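# Set the carton squarely on top of the raised block

## Task

Place the carton on top of the raised block with no part sticking out past the block's edges. It must stay there by itself, without the robot holding it, and the tool must release it and pull away at the end.

## Robot and tools

Robot: one six-joint arm (UR12e-type) ending in a vacuum tool with four suction cups on two air channels. The cup point is the centre of the cup rims when nothing touches them, and the cups face along its +z axis. In the cup point's own axes the cups sit at x = -35 and +35 mm, at y = -70 mm (channel a) and y = +70 mm (channel b). The tool reaches 148 mm to either side along y.

Frames: the scene frame has its origin on the table top under the arm base, +z up, +y to the left when facing +x. The state line reports end_effector_position (m), end_effector_quat_wxyz, and linear (m/s) and angular (rad/s) velocities in this frame. The printed position can be slightly off, more so at long reach.

execute_actions: takes "actions", a list holding zero or one item, plus an optional "pictures" boolean. An empty list only reports the current state. A motion item is {"rows": [...], "steps": n}: 1 to 15 rows, n from 1 to 15 (default 15), each step lasting 1/30 s. Each row applies for one step and the final row repeats to fill the remaining steps. A wait item is {"steps": n} with n up to 300, counted from the previous result, so thinking time is part of it. A refused call sends nothing.

A row has 8 numbers, each in [-1, 1]: dx, dy, dz, rx, ry, rz, suction_a, suction_b. The first six are an offset, not a pose. They give the target pose relative to the cup point's pose in the most recent result that showed it, or the robot's current pose if no such result exists yet in the scene or for later calls in one reply. They are expressed in the cup point's own axes. 1.0 equals 0.6 m of travel or 180 degrees, and rx, ry, rz form a single rotation vector. Each row is counted from that same base, not added to the row before. All-zero offsets drive the arm back to the base pose; they do not hold it still.

The last two numbers are absolute vacuum levels per channel: +1 is full vacuum (about 75 kPa below ambient), smaller values give that fraction, and 0.01 or less shuts the channel off. A channel keeps its last setting.

Each control step the commanded pose is clipped to within 100 mm and 16 degrees of the measured pose. Motion trails commands by about 0.17 s, and large moves may still be unfinished when the result arrives; check the reported pose and send the rest.

move: "target" is one 8-number row using the same offset rules. The cup point travels a straight path there, lasting 0.5 to 10 s, turning the short way. "speed" is the path's top speed in m/s, 0.002 to 0.5, default 0.25; turning is capped at twice that in rad/s. Optional "stop_force" in N, 13 to 80, ends the path when the wrist sensor feels that much extra push against the motion for 2 steps; the arm then backs to its pose 2 steps earlier and holds. It is accepted only after the scene has run 0.2 s. It is measured along the line to the target in the starting axes, so do not trust it on rotating moves. Leave it out when moving away from a surface you are pressing on. The path ignores obstacles, and the arm can lag, drift, or overshoot the speed. The result's move line gives the ending (done, off_target, moving, held, fault, or contact) and limits (paced = pose clipped; held = some steps blocked), plus the distance left to the target.

wait: "seconds", 0 to 10; nothing new is sent. zoom_image: "camera" is cam_high or cam_wrist, "region" is [x0, y0, x1, y1] in pixels with (0,0) at top left, at most 504 by 504. read_manual: optional "section", only "licences"; it does not move anything. finished_scene: "scene" integer; ends that scene for good and reports whether the goal holds. Replying with no tool call ends everything.

Cameras: cam_high is fixed, 896x504; cam_wrist is a fisheye on the hand, 504x504. Calibration numbers are provided and may be off by a few degrees and millimetres.

Other result lines: joint positions and torques (total drive output, noisy, drifting). Wrist force and torque are in the cup point's axes, pointing from a contact back into the arm, with about 5.5 N offset, up to 3.4 N noise, saturating near 100 N; "no reading" is harmless. suction_measured_a and suction_measured_b give vacuum reached; part_present_a or _b turns 1 at 0.54 and back to 0 below 0.49. HELD marks steps the clearance check blocked, "pose unreachable" means that check altered a command, and "Hand target" is the pose being driven toward.

Gripping: turn a channel on and press both of its cups fully onto a flat, smooth face, clear of edges, holes and seams. A channel with an uncovered cup starves the other. Sealed readings sit at most 0.17 below the command (0.27 with both on). Cups shorten under vacuum, so a held part rides up to 12 mm nearer the tool. To release, set the carton down resting on the block, switch both channels off, then lift more than 15 mm. A cup sealed to the table pins the tool; turn that channel off.

Avoid: the arm is stiff, so aiming even slightly past a firm contact can trigger a fault; approach slowly with stop_force. Contact torque at a joint's load limit (313, 313, 142, 51.3, 51.3, 51.3 N m) or 150 N outside force halts the arm for 10 s and drops the rest of the call. Holding loads heats motors: a warning appears at 70 °C and brakes lock at 85 °C. Do not drop, slam, or knock anything off the table, and expect loose items to be nudged now and then. The simulation keeps running while you compose replies.

Each tool is called after "Request:" by a JSON object that holds its "op" and its "data", one argument or row to a line.

## Session

Request:
{"op": "execute_actions", "data": {
  "actions": []
}}

Scene clock: 0.00 s of 5300.00 s.
end_effector_position=(+0.6316, +0.0032, +0.4670) suction_measured_a=0.00 part_present_a=0 suction_measured_b=0.00 part_present_b=0 end_effector_quat_wxyz=(-0.001, +0.705, +0.709, -0.001) end_effector_velocity=(+0.000, -0.000, -0.000) end_effector_angular_velocity=(+0.001, +0.000, -0.004)
Joint positions: [-0.281 -1.703  1.855 -1.726 -1.57  -1.852]
Joint velocities: [-0.001  0.001 -0.     0.     0.001  0.003]
Joint torques (N m, as the arm reports them, + toward a larger angle): no reading
Wrist force (N, on the end effector, along its own x y z axes, offset not removed): no reading
Wrist torque (N m, same axes, about the end effector's origin, offset not removed): no reading
Hand target: +0.632, +0.003, +0.467; -0.001, +0.705, +0.709, -0.001

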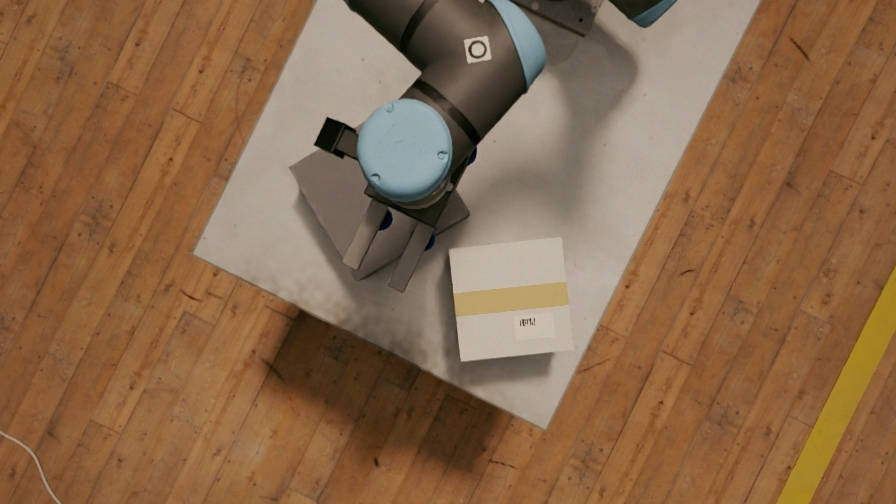

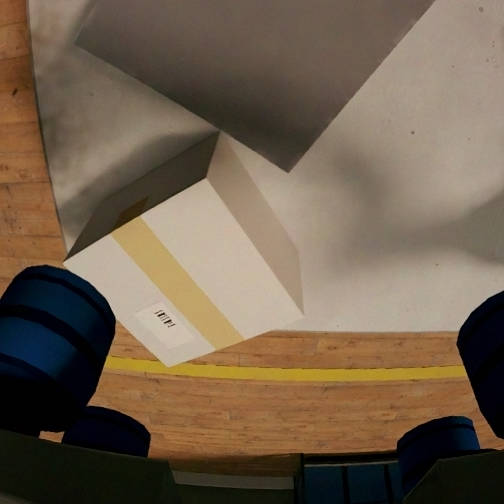

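Request:
{"op": "move", "data": {
  "target": [0.355,0.169,0.40,0,0,-0.18,0,0],
  "speed": 0.4
}}

Scene clock: 44.77 s of 5300.00 s.
end_effector_position=(+0.7310, +0.2164, +0.2267) suction_measured_a=0.00 part_present_a=0 suction_measured_b=0.00 part_present_b=0 end_effector_quat_wxyz=(-0.001, +0.480, +0.877, -0.000) end_effector_velocity=(+0.002, +0.001, -0.001) end_effector_angular_velocity=(-0.000, -0.001, +0.001)
Joint positions: [ 0.052 -1.335  1.918 -2.157 -1.57  -2.084]
Joint velocities: [ 0.001  0.004 -0.002 -0.003 -0.    -0.   ]
Joint torques (N m, as the arm reports them, + toward a larger angle): [ 14.09 -47.31 -54.41  -7.46  -3.05  -2.04]
Wrist force (N, on the end effector, along its own x y z axes, offset not removed): [-1.4 -3.9 -2.9]
Wrist torque (N m, same axes, about the end effector's origin, offset not removed): [-0.45 0.12 0.22]
Hand target: +0.731, +0.217, +0.226; -0.001, +0.479, +0.878, -0.000
Off the commanded pose: 0.000 m, 0 deg.
After step 90, 40.17 s passed at rest.
move: done
camera_calibration (this result's frames):
cam_wrist: T_world_to_cam=[[-0.822326, -0.568469, -0.0249713, 0.741816], [-0.474503, 0.660855, 0.581479, 0.123684], [-0.314051, 0.490014, -0.813178, 0.441405], [0, 0, 0, 1]] pos_world=[0.807326, 0.123668, 0.305545]

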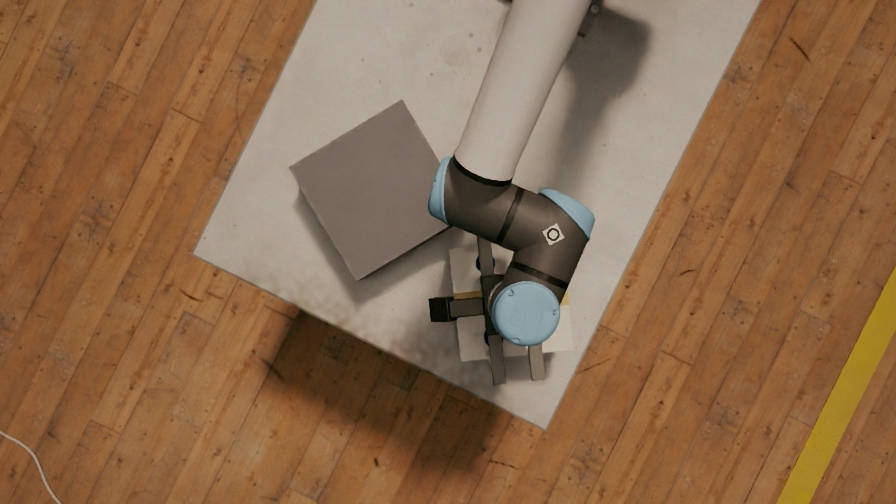

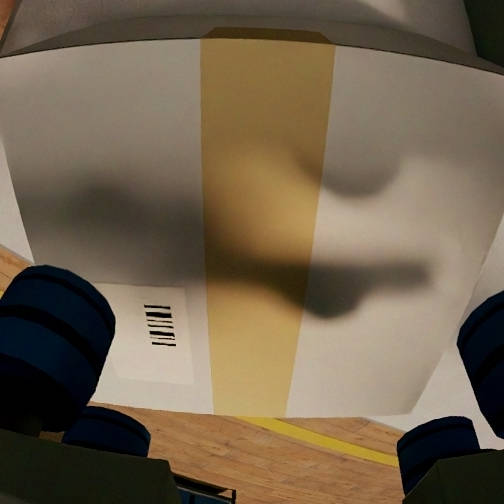

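Request:
{"op": "move", "data": {
  "target": [0,0,0.17,0,0,0,1,1],
  "speed": 0.025,
  "stop_force": 20
}}

Request:
{"op": "wait", "data": {
  "seconds": 1
}}

Scene clock: 64.07 s of 5300.00 s.
end_effector_position=(+0.7317, +0.2165, +0.1440) suction_measured_a=0.65 part_present_a=1 suction_measured_b=0.65 part_present_b=1 end_effector_quat_wxyz=(+0.000, +0.480, +0.877, +0.001) end_effector_velocity=(-0.001, +0.000, -0.000) end_effector_angular_velocity=(+0.000, +0.001, -0.002)
Joint positions: [ 0.052 -1.245  1.978 -2.311 -1.57  -2.084]
Joint velocities: [ 0.    -0.     0.001  0.001  0.     0.002]
Joint torques (N m, as the arm reports them, + toward a larger angle): [ -1.93 -70.03 -41.29  -4.37   0.33   0.22]
Wrist force (N, on the end effector, along its own x y z axes, offset not removed): [13.1 -14.3 -24.7]
Wrist torque (N m, same axes, about the end effector's origin, offset not removed): [-4.18 -1.28 -0.80]
Hand target: +0.732, +0.216, +0.144; +0.000, +0.480, +0.877, +0.001
Off the commanded pose: 0.019 m, 0 deg.
FORCE FAULT: contact force on the arm reached its limit, and the arm stopped for 10 seconds. The contact can be on any part of the arm, not only on its tool. The arm's remaining commands of this call were not run. The arm holds still and accepts commands again. Move the arm away from the contact; if what it grips holds it there, let go first. Pushing or pulling that hard again can fault the arm again.
After step 90, 2.70 s passed at rest.
move: fault (stop_force had ended the path)
camera_calibration (this result's frames):
cam_wrist: T_world_to_cam=[[-0.822199, -0.568517, -0.0278853, 0.740679], [-0.47653, 0.660718, 0.579975, 0.173822], [-0.311301, 0.490143, -0.814157, 0.372447], [0, 0, 0, 1]] pos_world=[0.80776, 0.123688, 0.223072]

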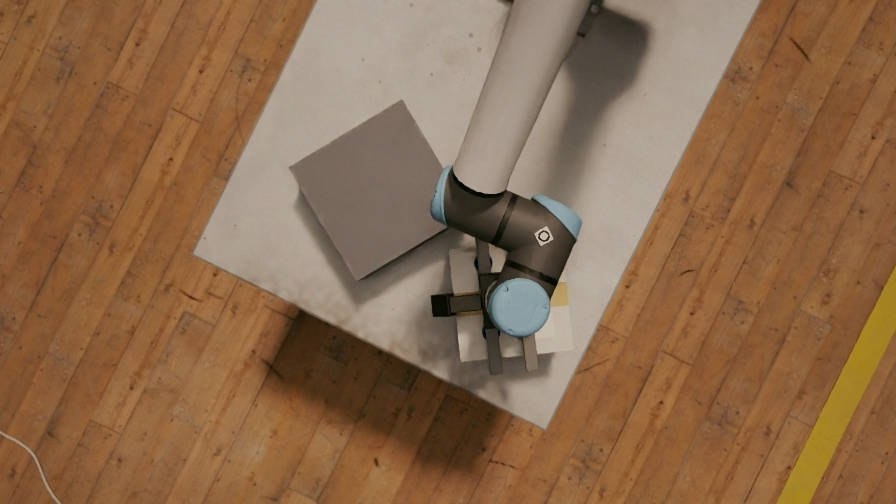

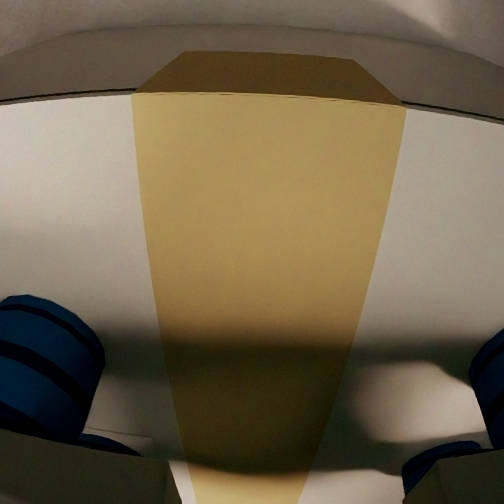

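not run: a fault stop came before this call.

Request:
{"op": "move", "data": {
  "target": [0,0,-0.27,0,0,0,1,1],
  "speed": 0.15
}}

Scene clock: 96.30 s of 5300.00 s.
end_effector_position=(+0.7317, +0.2166, +0.3057) suction_measured_a=0.65 part_present_a=1 suction_measured_b=0.65 part_present_b=1 end_effector_quat_wxyz=(+0.000, +0.480, +0.877, +0.001) end_effector_velocity=(+0.001, +0.001, +0.004) end_effector_angular_velocity=(+0.002, -0.001, -0.001)
Joint positions: [ 0.052 -1.401  1.843 -2.019 -1.57  -2.084]
Joint velocities: [ 0.001 -0.002 -0.004  0.005  0.002  0.002]
Joint torques (N m, as the arm reports them, + toward a larger angle): [-14.65 -99.64 -71.14  -4.57   2.12  -1.97]
Wrist force (N, on the end effector, along its own x y z axes, offset not removed): [-0.5 -0.7 15.7]
Wrist torque (N m, same axes, about the end effector's origin, offset not removed): [0.25 -0.59 0.16]
Hand target: +0.732, +0.217, +0.306; +0.000, +0.480, +0.877, +0.001
Off the commanded pose: 0.000 m, 0 deg.
move: done
camera_calibration (this result's frames):
cam_wrist: T_world_to_cam=[[-0.822224, -0.568481, -0.0278893, 0.745246], [-0.476504, 0.660739, 0.579973, 0.0799028], [-0.311276, 0.490157, -0.814158, 0.50407], [0, 0, 0, 1]] pos_world=[0.807738, 0.12379, 0.384835]

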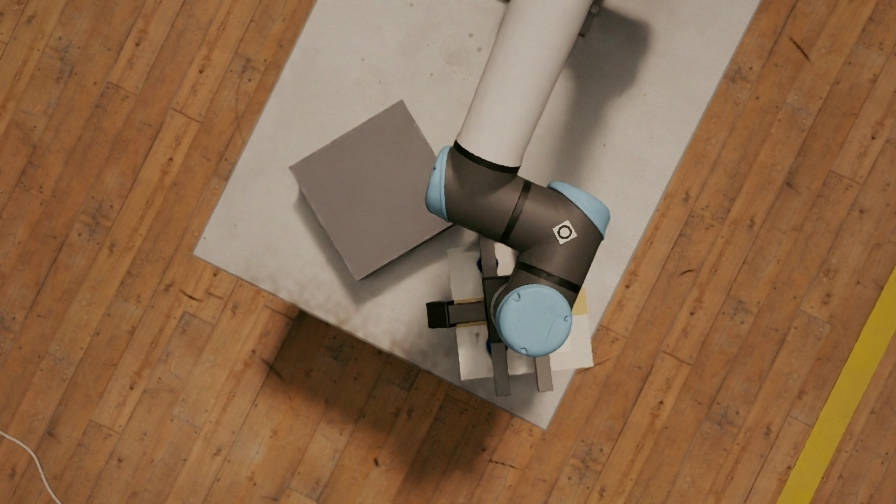

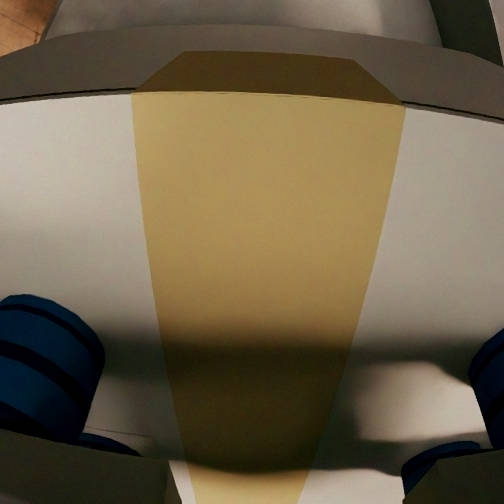

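Request:
{"op": "move", "data": {
  "target": [-0.408,-0.415,-0.03,0,0,-0.136,1,1],
  "speed": 0.2
}}

Scene clock: 111.30 s of 5300.00 s.
end_effector_position=(+0.6540, -0.1238, +0.3238) suction_measured_a=0.65 part_present_a=1 suction_measured_b=0.65 part_present_b=1 end_effector_quat_wxyz=(+0.001, +0.283, +0.959, -0.000) end_effector_velocity=(+0.000, -0.002, +0.000) end_effector_angular_velocity=(+0.001, -0.001, +0.005)
Joint positions: [-0.459 -1.573  1.998 -2.001 -1.568 -3.022]
Joint velocities: [-0.004  0.001 -0.001 -0.     0.001 -0.009]
Joint torques (N m, as the arm reports them, + toward a larger angle): [-16.43 -81.52 -70.85  -4.31   3.78  -1.89]
Wrist force (N, on the end effector, along its own x y z axes, offset not removed): [1.1 -3.7 17.8]
Wrist torque (N m, same axes, about the end effector's origin, offset not removed): [-0.15 -0.68 0.23]
Hand target: +0.654, -0.124, +0.324; +0.001, +0.283, +0.959, -0.000
Off the commanded pose: 0.000 m, 0 deg.
move: done
camera_calibration (this result's frames):
cam_wrist: T_world_to_cam=[[-0.513078, -0.857932, -0.0265219, 0.249972], [-0.707557, 0.405251, 0.578908, 0.377156], [-0.485916, 0.315791, -0.814961, 0.754319], [0, 0, 0, 1]] pos_world=[0.76165, -0.176591, 0.403032]

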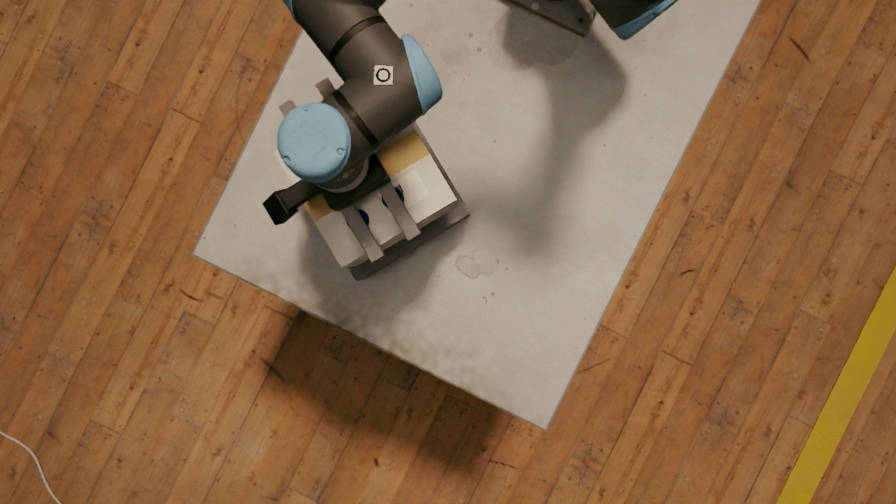

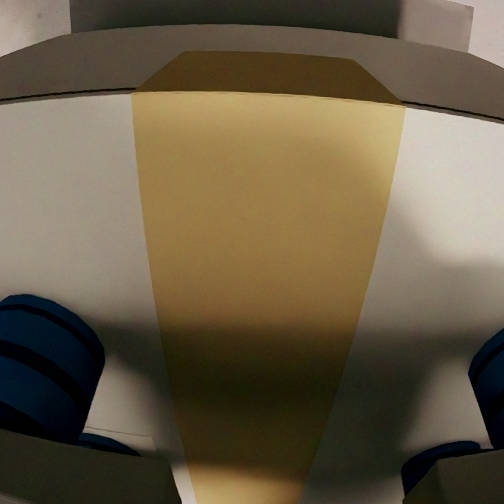

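Request:
{"op": "move", "data": {
  "target": [0,0,0.075,0,0,0,1,1],
  "speed": 0.05,
  "stop_force": 13
}}

Request:
{"op": "move", "data": {
  "target": [0,0,0.08,0,0,0,1,1],
  "speed": 0.006,
  "stop_force": 13
}}

Scene clock: 124.50 s of 5300.00 s.
end_effector_position=(+0.6540, -0.1238, +0.2790) suction_measured_a=0.65 part_present_a=1 suction_measured_b=0.65 part_present_b=1 end_effector_quat_wxyz=(+0.001, +0.283, +0.959, -0.000) end_effector_velocity=(-0.000, -0.000, -0.003) end_effector_angular_velocity=(+0.001, +0.000, -0.001)
Joint positions: [-0.459 -1.536  2.048 -2.089 -1.568 -3.022]
Joint velocities: [-0.001  0.002  0.003 -0.004  0.     0.001]
Joint torques (N m, as the arm reports them, + toward a larger angle): [ 11.2  -44.01 -49.94  -8.89   0.24   2.47]
Wrist force (N, on the end effector, along its own x y z axes, offset not removed): [0.7 -4.9 18.3]
Wrist torque (N m, same axes, about the end effector's origin, offset not removed): [-0.38 -0.79 0.18]
Hand target: +0.654, -0.124, +0.279; +0.001, +0.283, +0.959, -0.000
Off the commanded pose: 0.000 m, 0 deg.
move: done
camera_calibration (this result's frames):
cam_wrist: T_world_to_cam=[[-0.513075, -0.857932, -0.0265831, 0.248761], [-0.707573, 0.405217, 0.578913, 0.40307], [-0.485896, 0.315835, -0.814956, 0.717854], [0, 0, 0, 1]] pos_world=[0.761636, -0.176634, 0.35829]

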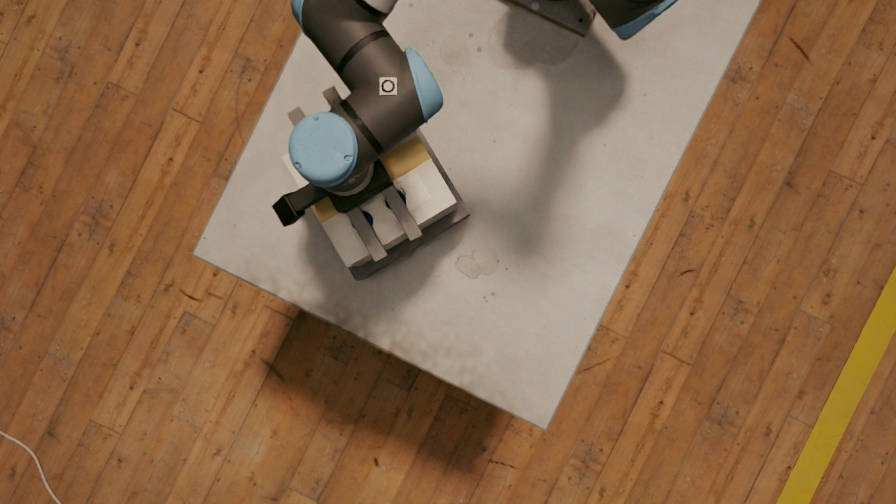

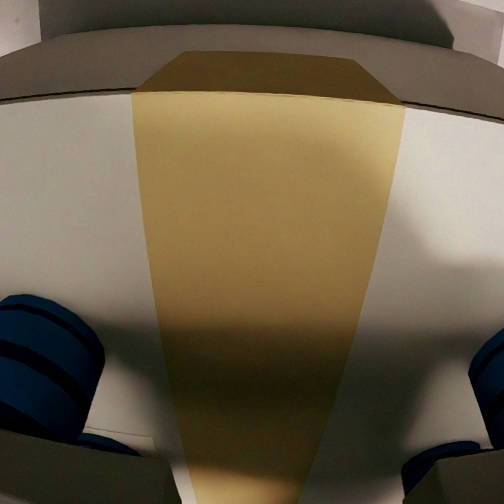

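Scene clock: 127.40 s of 5300.00 s.
end_effector_position=(+0.6541, -0.1239, +0.2639) suction_measured_a=0.65 part_present_a=1 suction_measured_b=0.65 part_present_b=1 end_effector_quat_wxyz=(+0.001, +0.283, +0.959, -0.000) end_effector_velocity=(-0.001, +0.000, +0.001) end_effector_angular_velocity=(+0.000, +0.003, +0.001)
Joint positions: [-0.459 -1.522  2.064 -2.119 -1.568 -3.022]
Joint velocities: [-0.    -0.001 -0.001  0.005 -0.001 -0.001]
Joint torques (N m, as the arm reports them, + toward a larger angle): [ 10.86 -64.98 -52.7   -1.33  -0.03   2.19]
Wrist force (N, on the end effector, along its own x y z axes, offset not removed): [6.5 -9.6 -12.5]
Wrist torque (N m, same axes, about the end effector's origin, offset not removed): [-3.05 -1.76 -0.52]
Hand target: +0.654, -0.124, +0.264; +0.001, +0.283, +0.959, -0.000
Off the commanded pose: 0.033 m, 0 deg.
move: contact
camera_calibration (this result's frames):
cam_wrist: T_world_to_cam=[[-0.513067, -0.857937, -0.0265984, 0.248345], [-0.707667, 0.405258, 0.578769, 0.412002], [-0.485768, 0.31577, -0.815058, 0.705466], [0, 0, 0, 1]] pos_world=[0.761671, -0.176668, 0.343148]

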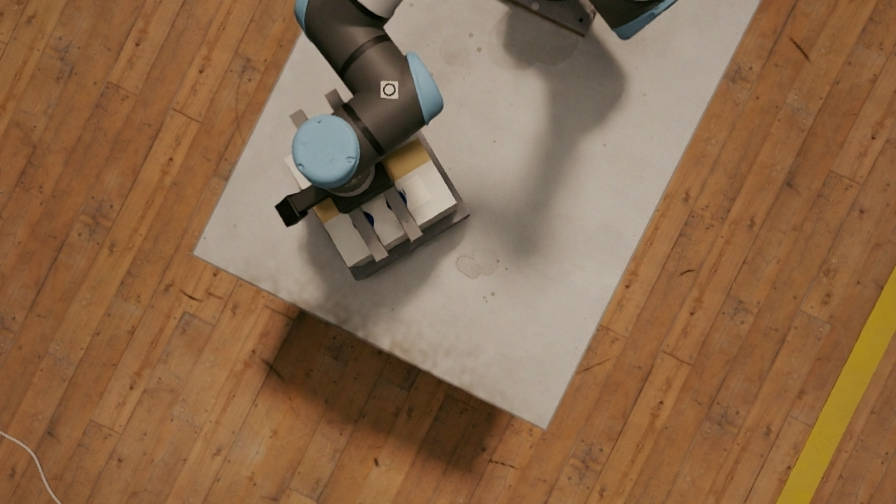

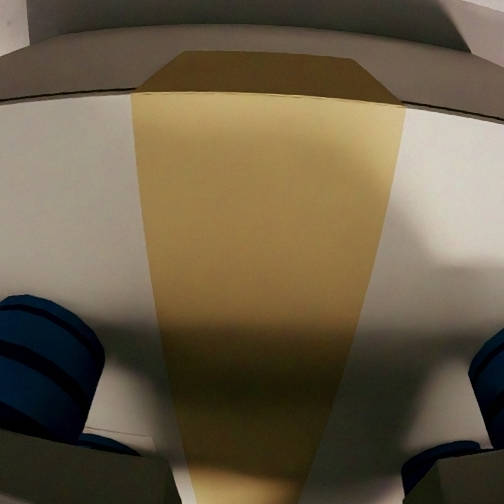

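Request:
{"op": "execute_actions", "data": {
  "actions": [
    {"rows":[[0,0,-0.01,0,0,0,-1,-1]],"steps":15}
  ],
  "pictures": false
}}

Request:
{"op": "move", "data": {
  "target": [0,0,-0.04,0,0,0,-1,-1],
  "speed": 0.03
}}

Request:
{"op": "move", "data": {
  "target": [-0.2,-0.55,-0.3,0,0,0,-1,-1],
  "speed": 0.4
}}

Scene clock: 135.33 s of 5300.00 s.
end_effector_position=(+0.6541, -0.1239, +0.2698) suction_measured_a=0.00 part_present_a=0 suction_measured_b=0.00 part_present_b=0 end_effector_quat_wxyz=(+0.001, +0.283, +0.959, -0.000) end_effector_velocity=(-0.000, -0.000, +0.001) end_effector_angular_velocity=(-0.001, +0.001, -0.001)
Joint positions: [-0.459 -1.527  2.058 -2.107 -1.568 -3.022]
Joint velocities: [ 0.    -0.    -0.001  0.002 -0.001  0.001]
Joint torques (N m, as the arm reports them, + toward a larger angle): [-14.12 -47.81 -37.35   0.98   0.07  -0.97]
Wrist force (N, on the end effector, along its own x y z axes, offset not removed): [7.1 -5.8 -35.8]
Wrist torque (N m, same axes, about the end effector's origin, offset not removed): [-0.46 -0.52 0.00]
Hand target: +0.654, -0.124, +0.270; +0.001, +0.283, +0.959, -0.000
Off the commanded pose: 0.000 m, 0 deg.
Steps of this call (steps 1 to 223: nothing new was sent; steps 224 to 238: all 15 steps of this action). Readings (end_effector_position | what the end effector reports):
224: (+0.6541, -0.1239, +0.2643) | suction_measured_a=0.51 part_present_a=1 suction_measured_b=0.51 part_present_b=1
225: (+0.6541, -0.1239, +0.2650) | suction_measured_a=0.15 part_present_a=0 suction_measured_b=0.14 part_present_b=0
227: (+0.6544, -0.1240, +0.2675) | suction_measured_a=0.00 part_present_a=0 suction_measured_b=0.00 part_present_b=0
231: (+0.6542, -0.1239, +0.2693) | suction_measured_a=0.00 part_present_a=0 suction_measured_b=0.00 part_present_b=0
238: the state above

Scene clock: 136.73 s of 5300.00 s.
end_effector_position=(+0.6541, -0.1238, +0.2936) suction_measured_a=0.00 part_present_a=0 suction_measured_b=0.00 part_present_b=0 end_effector_quat_wxyz=(+0.001, +0.283, +0.959, -0.000) end_effector_velocity=(-0.000, -0.000, +0.002) end_effector_angular_velocity=(+0.000, +0.001, -0.000)
Joint positions: [-0.459 -1.549  2.032 -2.06  -1.568 -3.022]
Joint velocities: [-0.001 -0.002 -0.002  0.005 -0.    -0.   ]
Joint torques (N m, as the arm reports them, + toward a larger angle): [-13.27 -68.88 -56.26  -2.5    0.04  -1.85]
Wrist force (N, on the end effector, along its own x y z axes, offset not removed): [-0.7 -5.6 0.8]
Wrist torque (N m, same axes, about the end effector's origin, offset not removed): [-0.73 -0.03 0.13]
Hand target: +0.654, -0.124, +0.294; +0.001, +0.283, +0.959, -0.000
Off the commanded pose: 0.000 m, 0 deg.
move: done
camera_calibration (this result's frames):
cam_wrist: T_world_to_cam=[[-0.513084, -0.857926, -0.026599, 0.249182], [-0.707664, 0.405276, 0.578759, 0.394754], [-0.485752, 0.315775, -0.815065, 0.729721], [0, 0, 0, 1]] pos_world=[0.761669, -0.176633, 0.372931]

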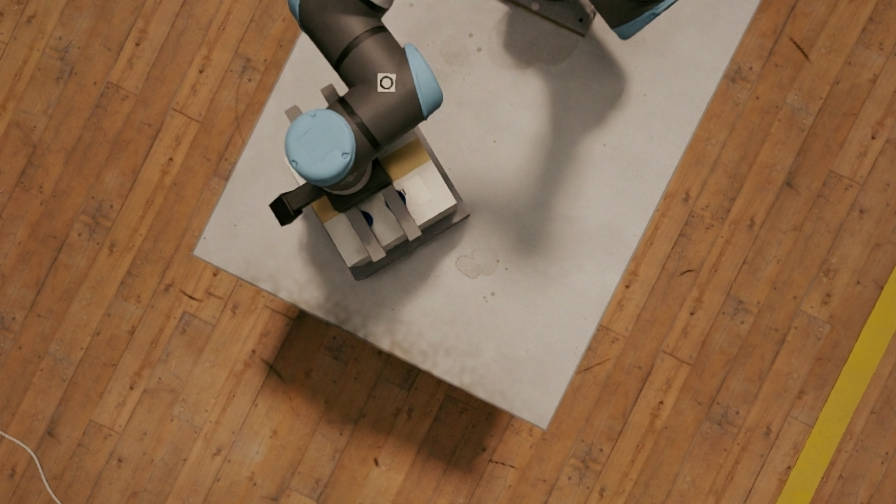

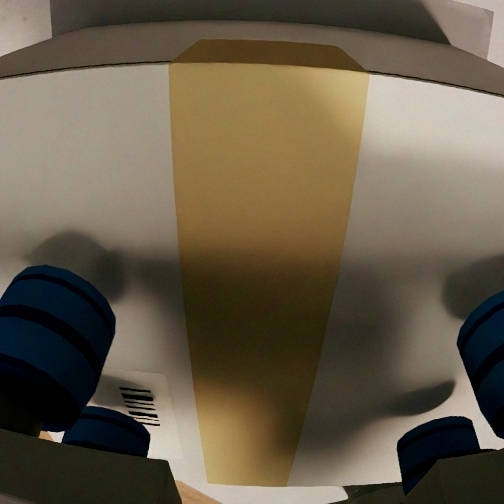

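Scene clock: 138.47 s of 5300.00 s.
end_effector_position=(+0.5756, -0.4658, +0.4739) suction_measured_a=0.00 part_present_a=0 suction_measured_b=0.00 part_present_b=0 end_effector_quat_wxyz=(+0.001, +0.283, +0.959, -0.001) end_effector_velocity=(-0.000, -0.002, +0.001) end_effector_angular_velocity=(-0.000, +0.001, +0.001)
Joint positions: [-0.927 -1.519  1.669 -1.725 -1.567 -3.49 ]
Joint velocities: [-0.002  0.002 -0.004  0.003 -0.001 -0.002]
Joint torques (N m, as the arm reports them, + toward a larger angle): [-16.22 -38.02 -63.55  -2.42   3.28  -1.62]
Wrist force (N, on the end effector, along its own x y z axes, offset not removed): [0.5 -4.0 -0.8]
Wrist torque (N m, same axes, about the end effector's origin, offset not removed): [-0.46 -0.08 0.16]
Hand target: +0.576, -0.466, +0.474; +0.001, +0.283, +0.959, -0.001
Off the commanded pose: 0.000 m, 0 deg.
move: done
camera_calibration (this result's frames):
cam_wrist: T_world_to_cam=[[-0.513116, -0.857948, -0.0252313, -0.080311], [-0.707413, 0.406071, 0.578509, 0.373771], [-0.486085, 0.314691, -0.815286, 0.946311], [0, 0, 0, 1]] pos_world=[0.68319, -0.518476, 0.553257]

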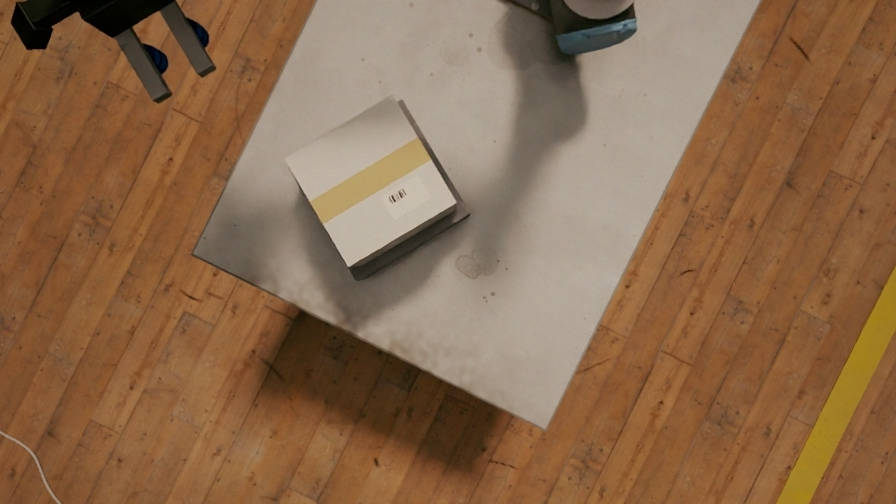

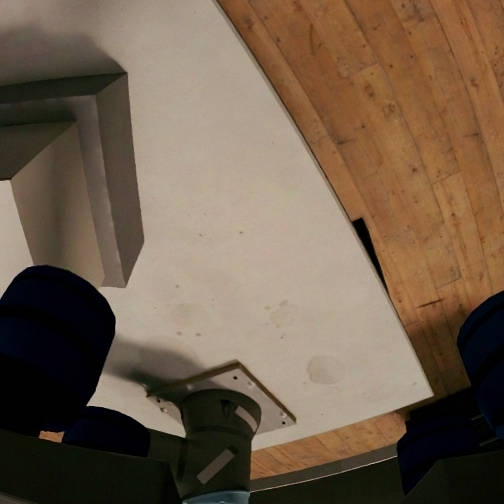

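Request:
{"op": "finished_scene", "data": {
  "scene": 1
}}

The scene is finished: the task was done.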